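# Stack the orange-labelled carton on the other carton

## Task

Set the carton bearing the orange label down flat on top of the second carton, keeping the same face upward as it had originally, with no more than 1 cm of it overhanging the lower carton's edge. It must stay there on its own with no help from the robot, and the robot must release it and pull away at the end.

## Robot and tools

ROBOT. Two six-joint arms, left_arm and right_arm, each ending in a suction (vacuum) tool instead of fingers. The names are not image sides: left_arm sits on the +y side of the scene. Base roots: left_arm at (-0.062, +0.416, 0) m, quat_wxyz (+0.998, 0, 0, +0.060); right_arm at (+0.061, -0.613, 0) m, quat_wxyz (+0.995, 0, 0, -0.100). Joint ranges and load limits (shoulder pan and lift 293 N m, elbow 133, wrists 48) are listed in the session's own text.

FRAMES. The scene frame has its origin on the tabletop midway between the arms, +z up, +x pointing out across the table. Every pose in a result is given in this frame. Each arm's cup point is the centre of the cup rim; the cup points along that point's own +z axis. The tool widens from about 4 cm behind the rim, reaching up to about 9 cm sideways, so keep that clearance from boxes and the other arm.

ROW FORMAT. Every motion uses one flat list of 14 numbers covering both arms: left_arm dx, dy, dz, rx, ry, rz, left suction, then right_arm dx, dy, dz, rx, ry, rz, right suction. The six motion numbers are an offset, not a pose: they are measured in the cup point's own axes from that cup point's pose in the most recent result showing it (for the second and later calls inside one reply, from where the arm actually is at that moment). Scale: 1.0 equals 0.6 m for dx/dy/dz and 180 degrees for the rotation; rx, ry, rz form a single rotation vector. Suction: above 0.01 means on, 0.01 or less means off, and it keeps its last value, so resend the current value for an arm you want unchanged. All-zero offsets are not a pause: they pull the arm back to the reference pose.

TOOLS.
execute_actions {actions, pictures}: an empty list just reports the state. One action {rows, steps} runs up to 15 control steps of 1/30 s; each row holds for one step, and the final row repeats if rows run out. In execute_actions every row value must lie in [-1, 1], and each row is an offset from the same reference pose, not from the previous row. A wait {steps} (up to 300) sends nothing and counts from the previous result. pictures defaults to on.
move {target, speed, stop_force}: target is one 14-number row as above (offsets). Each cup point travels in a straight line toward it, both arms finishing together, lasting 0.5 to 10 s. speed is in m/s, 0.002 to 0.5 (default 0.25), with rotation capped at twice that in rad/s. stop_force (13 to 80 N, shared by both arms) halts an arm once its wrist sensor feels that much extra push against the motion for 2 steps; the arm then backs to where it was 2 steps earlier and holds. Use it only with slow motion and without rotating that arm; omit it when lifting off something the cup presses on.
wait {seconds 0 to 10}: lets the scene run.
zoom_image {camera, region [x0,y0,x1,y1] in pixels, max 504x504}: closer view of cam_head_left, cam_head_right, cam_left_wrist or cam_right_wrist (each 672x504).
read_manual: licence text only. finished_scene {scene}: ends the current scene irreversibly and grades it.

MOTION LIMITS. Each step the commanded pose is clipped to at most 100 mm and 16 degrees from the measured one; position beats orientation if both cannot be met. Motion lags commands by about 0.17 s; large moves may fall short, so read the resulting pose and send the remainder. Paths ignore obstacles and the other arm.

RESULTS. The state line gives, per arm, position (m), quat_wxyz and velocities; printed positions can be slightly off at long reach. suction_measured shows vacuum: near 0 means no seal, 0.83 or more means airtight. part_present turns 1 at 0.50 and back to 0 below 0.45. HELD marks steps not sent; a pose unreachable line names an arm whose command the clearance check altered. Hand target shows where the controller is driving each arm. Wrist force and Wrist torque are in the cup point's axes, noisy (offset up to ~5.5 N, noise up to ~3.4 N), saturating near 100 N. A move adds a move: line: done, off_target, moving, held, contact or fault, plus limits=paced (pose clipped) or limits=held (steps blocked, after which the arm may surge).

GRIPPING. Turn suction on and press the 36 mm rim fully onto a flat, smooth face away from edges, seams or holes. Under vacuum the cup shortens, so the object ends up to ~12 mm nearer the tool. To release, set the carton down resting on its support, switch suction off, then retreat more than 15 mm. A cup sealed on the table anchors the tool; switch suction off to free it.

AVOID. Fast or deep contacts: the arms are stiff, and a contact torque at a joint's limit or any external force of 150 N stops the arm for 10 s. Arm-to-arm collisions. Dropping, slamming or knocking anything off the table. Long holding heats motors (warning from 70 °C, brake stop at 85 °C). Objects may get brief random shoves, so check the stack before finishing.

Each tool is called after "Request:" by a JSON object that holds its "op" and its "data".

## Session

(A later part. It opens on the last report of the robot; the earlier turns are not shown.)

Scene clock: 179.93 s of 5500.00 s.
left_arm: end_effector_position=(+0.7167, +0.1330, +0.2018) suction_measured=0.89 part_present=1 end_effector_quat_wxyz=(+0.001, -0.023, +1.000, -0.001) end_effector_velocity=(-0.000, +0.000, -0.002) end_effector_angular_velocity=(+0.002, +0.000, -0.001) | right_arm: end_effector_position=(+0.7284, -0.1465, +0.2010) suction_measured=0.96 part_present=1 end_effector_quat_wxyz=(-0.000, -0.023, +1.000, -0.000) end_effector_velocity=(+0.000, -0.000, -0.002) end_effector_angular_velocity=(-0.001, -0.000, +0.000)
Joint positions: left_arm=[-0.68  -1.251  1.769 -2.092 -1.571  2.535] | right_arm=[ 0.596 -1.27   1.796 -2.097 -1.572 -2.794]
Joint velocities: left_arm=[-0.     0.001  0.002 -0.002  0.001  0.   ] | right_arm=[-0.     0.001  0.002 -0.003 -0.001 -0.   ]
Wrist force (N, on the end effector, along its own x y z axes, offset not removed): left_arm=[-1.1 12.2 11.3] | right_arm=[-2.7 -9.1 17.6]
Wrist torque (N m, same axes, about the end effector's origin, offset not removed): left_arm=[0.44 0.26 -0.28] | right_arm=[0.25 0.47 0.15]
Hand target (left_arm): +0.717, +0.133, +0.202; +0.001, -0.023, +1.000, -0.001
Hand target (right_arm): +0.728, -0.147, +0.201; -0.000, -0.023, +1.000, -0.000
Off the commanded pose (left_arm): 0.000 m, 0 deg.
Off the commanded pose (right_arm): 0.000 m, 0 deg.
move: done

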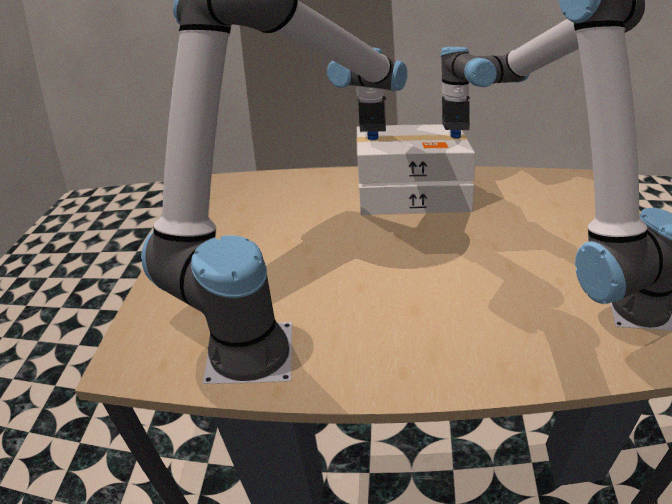

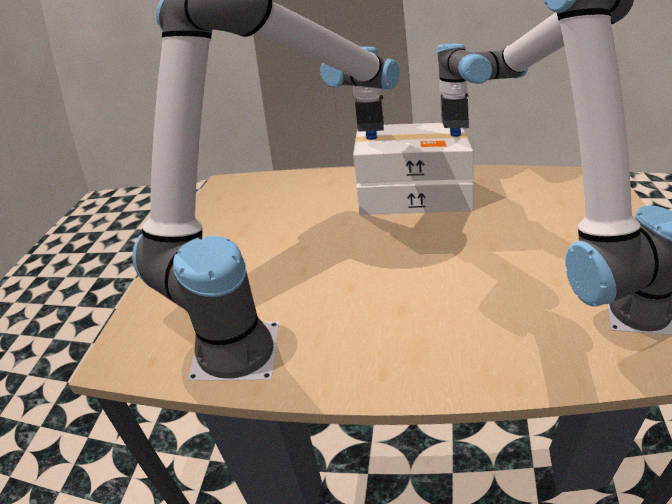

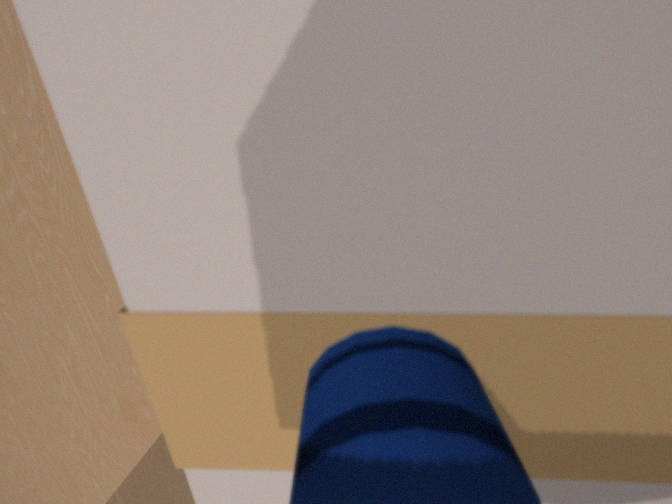

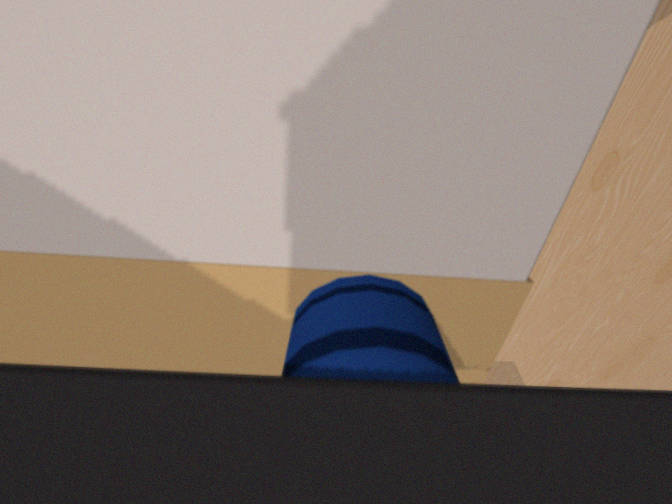

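Request:
{"op": "move", "data": {"target": [0,0,0.033,0,0,0,1,0,0,0.035,0,0,0,1], "speed": 0.005, "stop_force": 13}}

Request:
{"op": "zoom_image", "data": {"camera": "cam_head_left", "region": [335, 110, 495, 230]}}

Scene clock: 191.73 s of 5500.00 s.
left_arm: end_effector_position=(+0.7167, +0.1329, +0.1888) suction_measured=0.89 part_present=1 end_effector_quat_wxyz=(+0.001, -0.023, +1.000, -0.001) end_effector_velocity=(+0.000, -0.000, +0.001) end_effector_angular_velocity=(-0.001, -0.002, -0.000) | right_arm: end_effector_position=(+0.7284, -0.1465, +0.1860) suction_measured=0.96 part_present=1 end_effector_quat_wxyz=(-0.000, -0.023, +1.000, -0.000) end_effector_velocity=(-0.000, +0.000, +0.000) end_effector_angular_velocity=(-0.001, +0.002, -0.000)
Joint positions: left_arm=[-0.68  -1.24   1.78  -2.113 -1.571  2.535] | right_arm=[ 0.596 -1.257  1.809 -2.122 -1.572 -2.794]
Joint velocities: left_arm=[-0.    -0.001 -0.001 -0.001  0.    -0.   ] | right_arm=[ 0.     0.    -0.001  0.003  0.     0.   ]
Wrist force (N, on the end effector, along its own x y z axes, offset not removed): left_arm=[-1.7 11.0 -3.7] | right_arm=[1.0 -9.1 -6.9]
Wrist torque (N m, same axes, about the end effector's origin, offset not removed): left_arm=[0.68 0.21 -0.08] | right_arm=[0.21 0.11 0.18]
Hand target (left_arm): +0.717, +0.133, +0.189; +0.001, -0.023, +1.000, -0.001
Hand target (right_arm): +0.728, -0.147, +0.186; -0.000, -0.023, +1.000, -0.000
Off the commanded pose (left_arm): 0.007 m, 0 deg.
Off the commanded pose (right_arm): 0.006 m, 0 deg.
After step 90, 5.47 s passed at rest.
move: contact (left_arm, right_arm)

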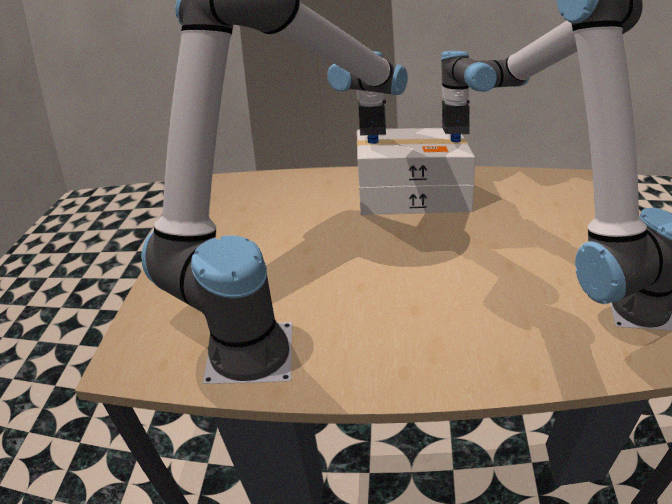

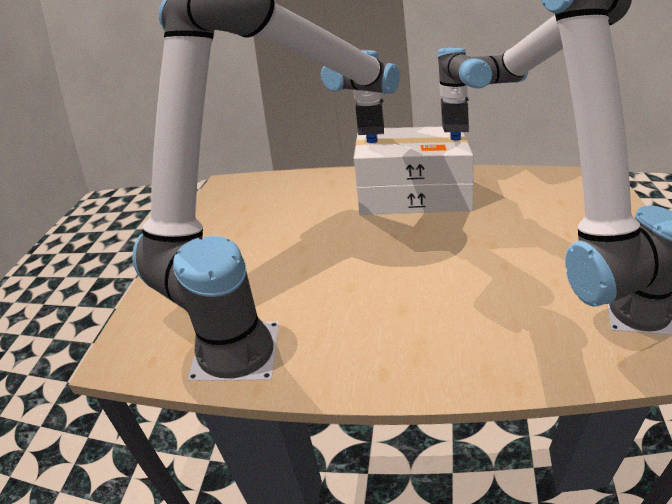

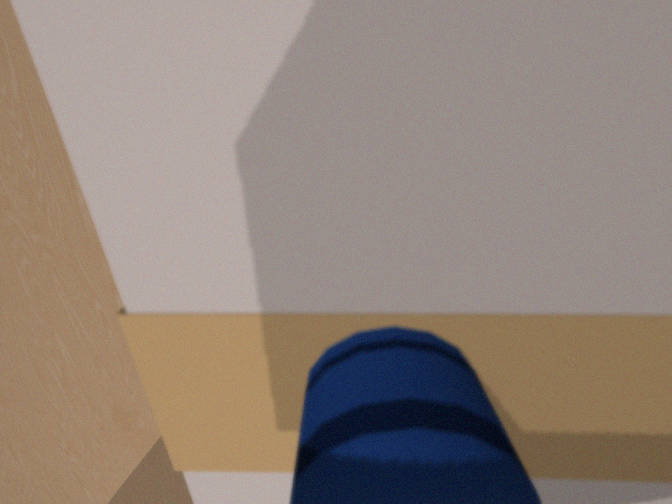

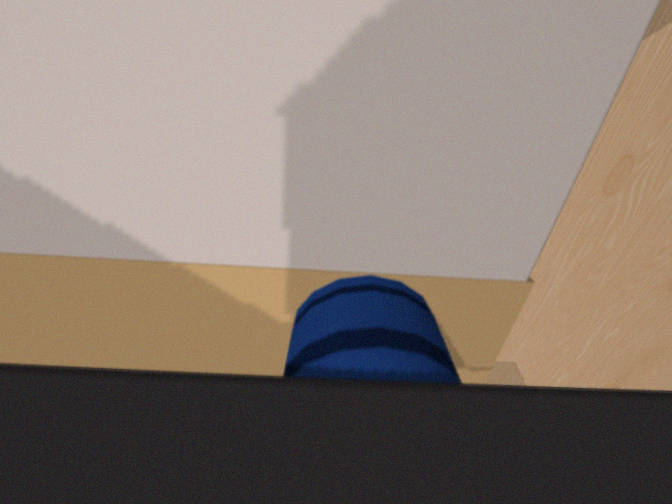

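Region (335, 110, 495, 230) of cam_head_left's 672x504 image, scaled by 3.150, with more detail than that image has; it fills the top 378 rows of this view, and the rest is white.

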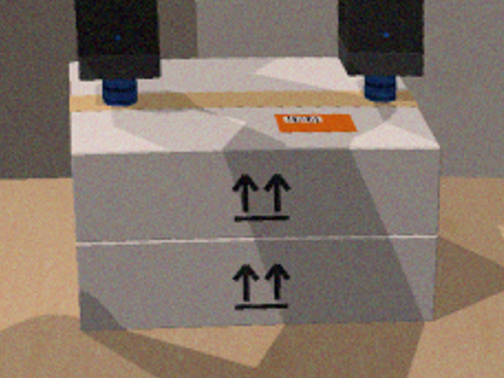

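Resting and flush. Release and retreat.

Request:
{"op": "execute_actions", "data": {"actions": [{"rows":[[0,0,-0.001,0,0,0,0,0,0,-0.001,0,0,0,0]],"steps":7}], "pictures": false}}

Request:
{"op": "move", "data": {"target": [0,0,-0.05,0,0,0,0,0,0,-0.05,0,0,0,0], "speed": 0.15}}

Request:
{"op": "move", "data": {"target": [0.15,0.35,-0.1,0,0,0,0,0.15,-0.35,-0.1,0,0,0,0], "speed": 0.4}}

Scene clock: 200.50 s of 5500.00 s.
left_arm: end_effector_position=(+0.7168, +0.1329, +0.1895) suction_measured=0.00 part_present=0 end_effector_quat_wxyz=(+0.001, -0.023, +1.000, -0.001) end_effector_velocity=(-0.001, +0.000, -0.000) end_effector_angular_velocity=(+0.001, +0.003, -0.000) | right_arm: end_effector_position=(+0.7285, -0.1465, +0.1868) suction_measured=0.00 part_present=0 end_effector_quat_wxyz=(+0.000, -0.023, +1.000, -0.000) end_effector_velocity=(-0.000, -0.000, +0.000) end_effector_angular_velocity=(-0.001, +0.001, -0.000)
Joint positions: left_arm=[-0.68  -1.24   1.779 -2.113 -1.571  2.535] | right_arm=[ 0.596 -1.258  1.809 -2.122 -1.571 -2.794]
Joint velocities: left_arm=[-0.    -0.     0.     0.003 -0.001 -0.   ] | right_arm=[-0.    -0.    -0.     0.002 -0.     0.   ]
Wrist force (N, on the end effector, along its own x y z axes, offset not removed): left_arm=[-0.9 2.2 -13.7] | right_arm=[-3.1 0.9 -13.4]
Wrist torque (N m, same axes, about the end effector's origin, offset not removed): left_arm=[0.29 0.44 -0.18] | right_arm=[0.22 0.52 0.18]
Hand target (left_arm): +0.717, +0.133, +0.189; +0.001, -0.023, +1.000, -0.001
Hand target (right_arm): +0.728, -0.147, +0.187; -0.000, -0.023, +1.000, -0.000
Off the commanded pose (left_arm): 0.000 m, 0 deg.
Off the commanded pose (right_arm): 0.000 m, 0 deg.
Steps of this call (steps 1 to 90: nothing new was sent; then 5.53 s passed at rest; steps 91 to 97: all 7 steps of this action). Readings (end_effector_position | what the end effector reports):
91: left_arm (+0.7167, +0.1329, +0.1890) | right_arm (+0.7284, -0.1465, +0.1863) | left_arm suction_measured=0.61 part_present=1 | right_arm suction_measured=0.60 part_present=1
92: left_arm (+0.7168, +0.1329, +0.1892) | right_arm (+0.7285, -0.1465, +0.1864) | left_arm suction_measured=0.15 part_present=0 | right_arm suction_measured=0.08 part_present=0
94: left_arm (+0.7169, +0.1328, +0.1895) | right_arm (+0.7286, -0.1465, +0.1868) | left_arm suction_measured=0.00 part_present=0 | right_arm suction_measured=0.00 part_present=0
97: the state above

Scene clock: 201.57 s of 5500.00 s.
left_arm: end_effector_position=(+0.7167, +0.1330, +0.2194) suction_measured=0.00 part_present=0 end_effector_quat_wxyz=(+0.001, -0.023, +1.000, -0.001) end_effector_velocity=(+0.000, -0.000, +0.002) end_effector_angular_velocity=(-0.002, -0.000, +0.000) | right_arm: end_effector_position=(+0.7285, -0.1465, +0.2166) suction_measured=0.00 part_present=0 end_effector_quat_wxyz=(-0.000, -0.023, +1.000, -0.000) end_effector_velocity=(-0.000, -0.000, +0.001) end_effector_angular_velocity=(+0.000, +0.001, +0.000)
Joint positions: left_arm=[-0.68  -1.265  1.753 -2.062 -1.571  2.535] | right_arm=[ 0.596 -1.283  1.782 -2.07  -1.571 -2.794]
Joint velocities: left_arm=[ 0.001 -0.001 -0.002  0.002 -0.001  0.   ] | right_arm=[ 0.    -0.001 -0.001  0.003  0.    -0.   ]
Wrist force (N, on the end effector, along its own x y z axes, offset not removed): left_arm=[0.8 -0.3 -1.4] | right_arm=[-3.0 2.5 -0.9]
Wrist torque (N m, same axes, about the end effector's origin, offset not removed): left_arm=[-0.03 0.01 -0.25] | right_arm=[0.37 0.65 0.19]
Hand target (left_arm): +0.717, +0.133, +0.220; +0.001, -0.023, +1.000, -0.001
Hand target (right_arm): +0.728, -0.146, +0.217; -0.000, -0.023, +1.000, -0.000
Off the commanded pose (left_arm): 0.000 m, 0 deg.
Off the commanded pose (right_arm): 0.000 m, 0 deg.
move: done

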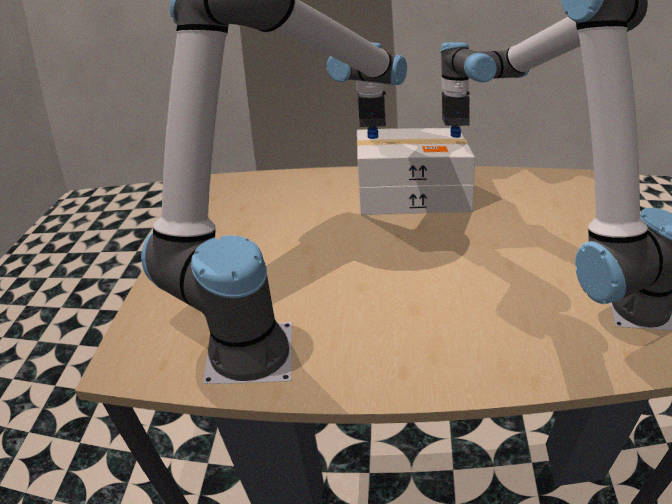

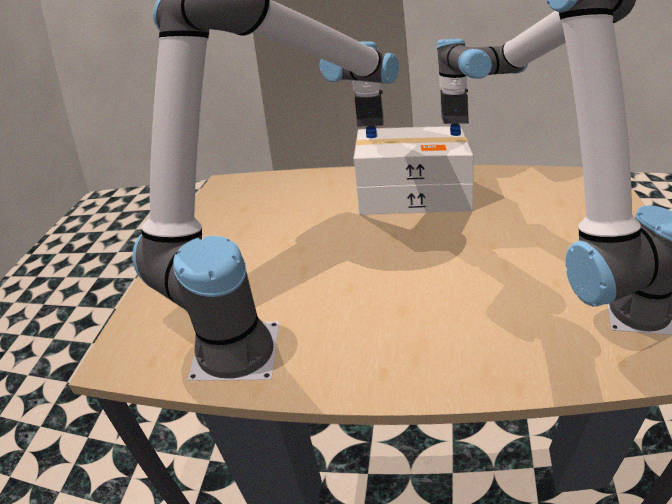

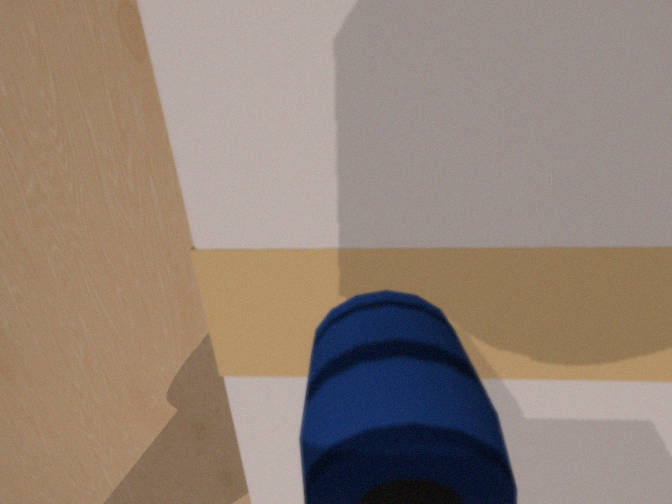

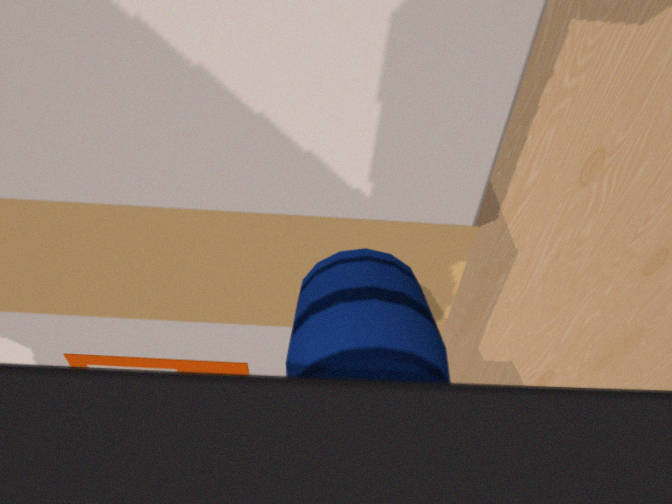

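Scene clock: 202.83 s of 5500.00 s.
left_arm: end_effector_position=(+0.6171, +0.3387, +0.2791) suction_measured=0.00 part_present=0 end_effector_quat_wxyz=(+0.001, -0.023, +1.000, -0.001) end_effector_velocity=(-0.001, +0.001, +0.000) end_effector_angular_velocity=(-0.001, +0.000, +0.000) | right_arm: end_effector_position=(+0.6483, -0.3602, +0.2766) suction_measured=0.00 part_present=0 end_effector_quat_wxyz=(-0.000, -0.023, +1.000, -0.000) end_effector_velocity=(-0.000, -0.001, +0.001) end_effector_angular_velocity=(+0.001, -0.001, +0.000)
Joint positions: left_arm=[-0.491 -1.538  1.965 -2.    -1.571  2.724] | right_arm=[ 0.332 -1.61   2.041 -2.001 -1.571 -3.058]
Joint velocities: left_arm=[ 0.001 -0.001  0.001  0.001 -0.001  0.001] | right_arm=[-0.002 -0.002  0.001  0.     0.001 -0.002]
Wrist force (N, on the end effector, along its own x y z axes, offset not removed): left_arm=[-1.1 2.9 -0.8] | right_arm=[-1.5 1.8 -1.1]
Wrist torque (N m, same axes, about the end effector's origin, offset not removed): left_arm=[0.40 0.39 -0.17] | right_arm=[0.30 0.40 0.16]
Hand target (left_arm): +0.617, +0.339, +0.279; +0.001, -0.023, +1.000, -0.001
Hand target (right_arm): +0.648, -0.360, +0.277; -0.000, -0.023, +1.000, -0.000
Off the commanded pose (left_arm): 0.000 m, 0 deg.
Off the commanded pose (right_arm): 0.000 m, 0 deg.
move: done

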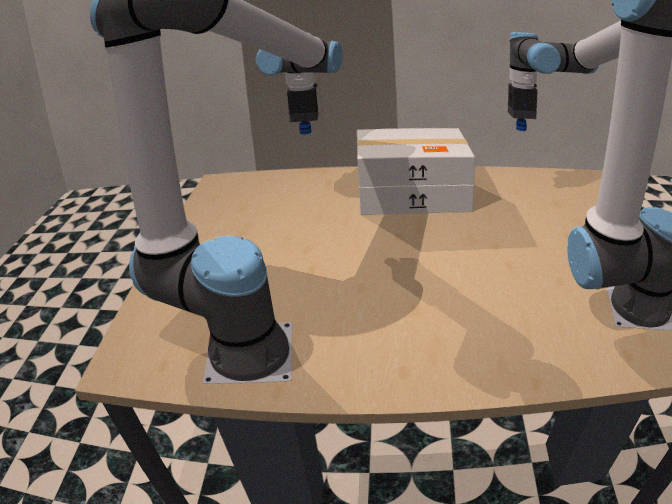

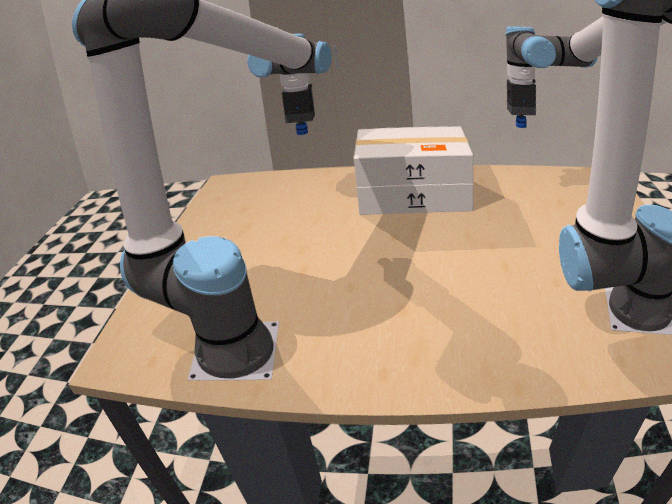

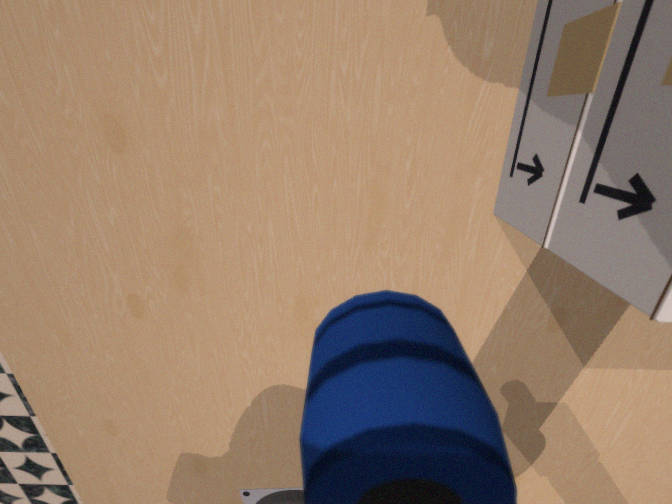

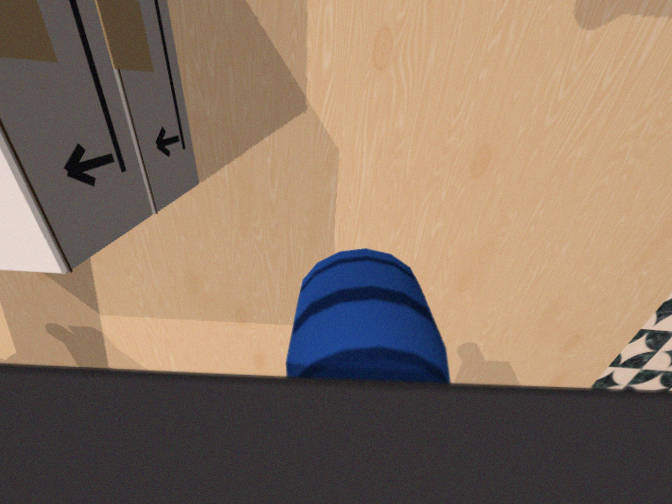

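Request:
{"op": "finished_scene", "data": {"scene": 2}}

The scene is finished: the task was done.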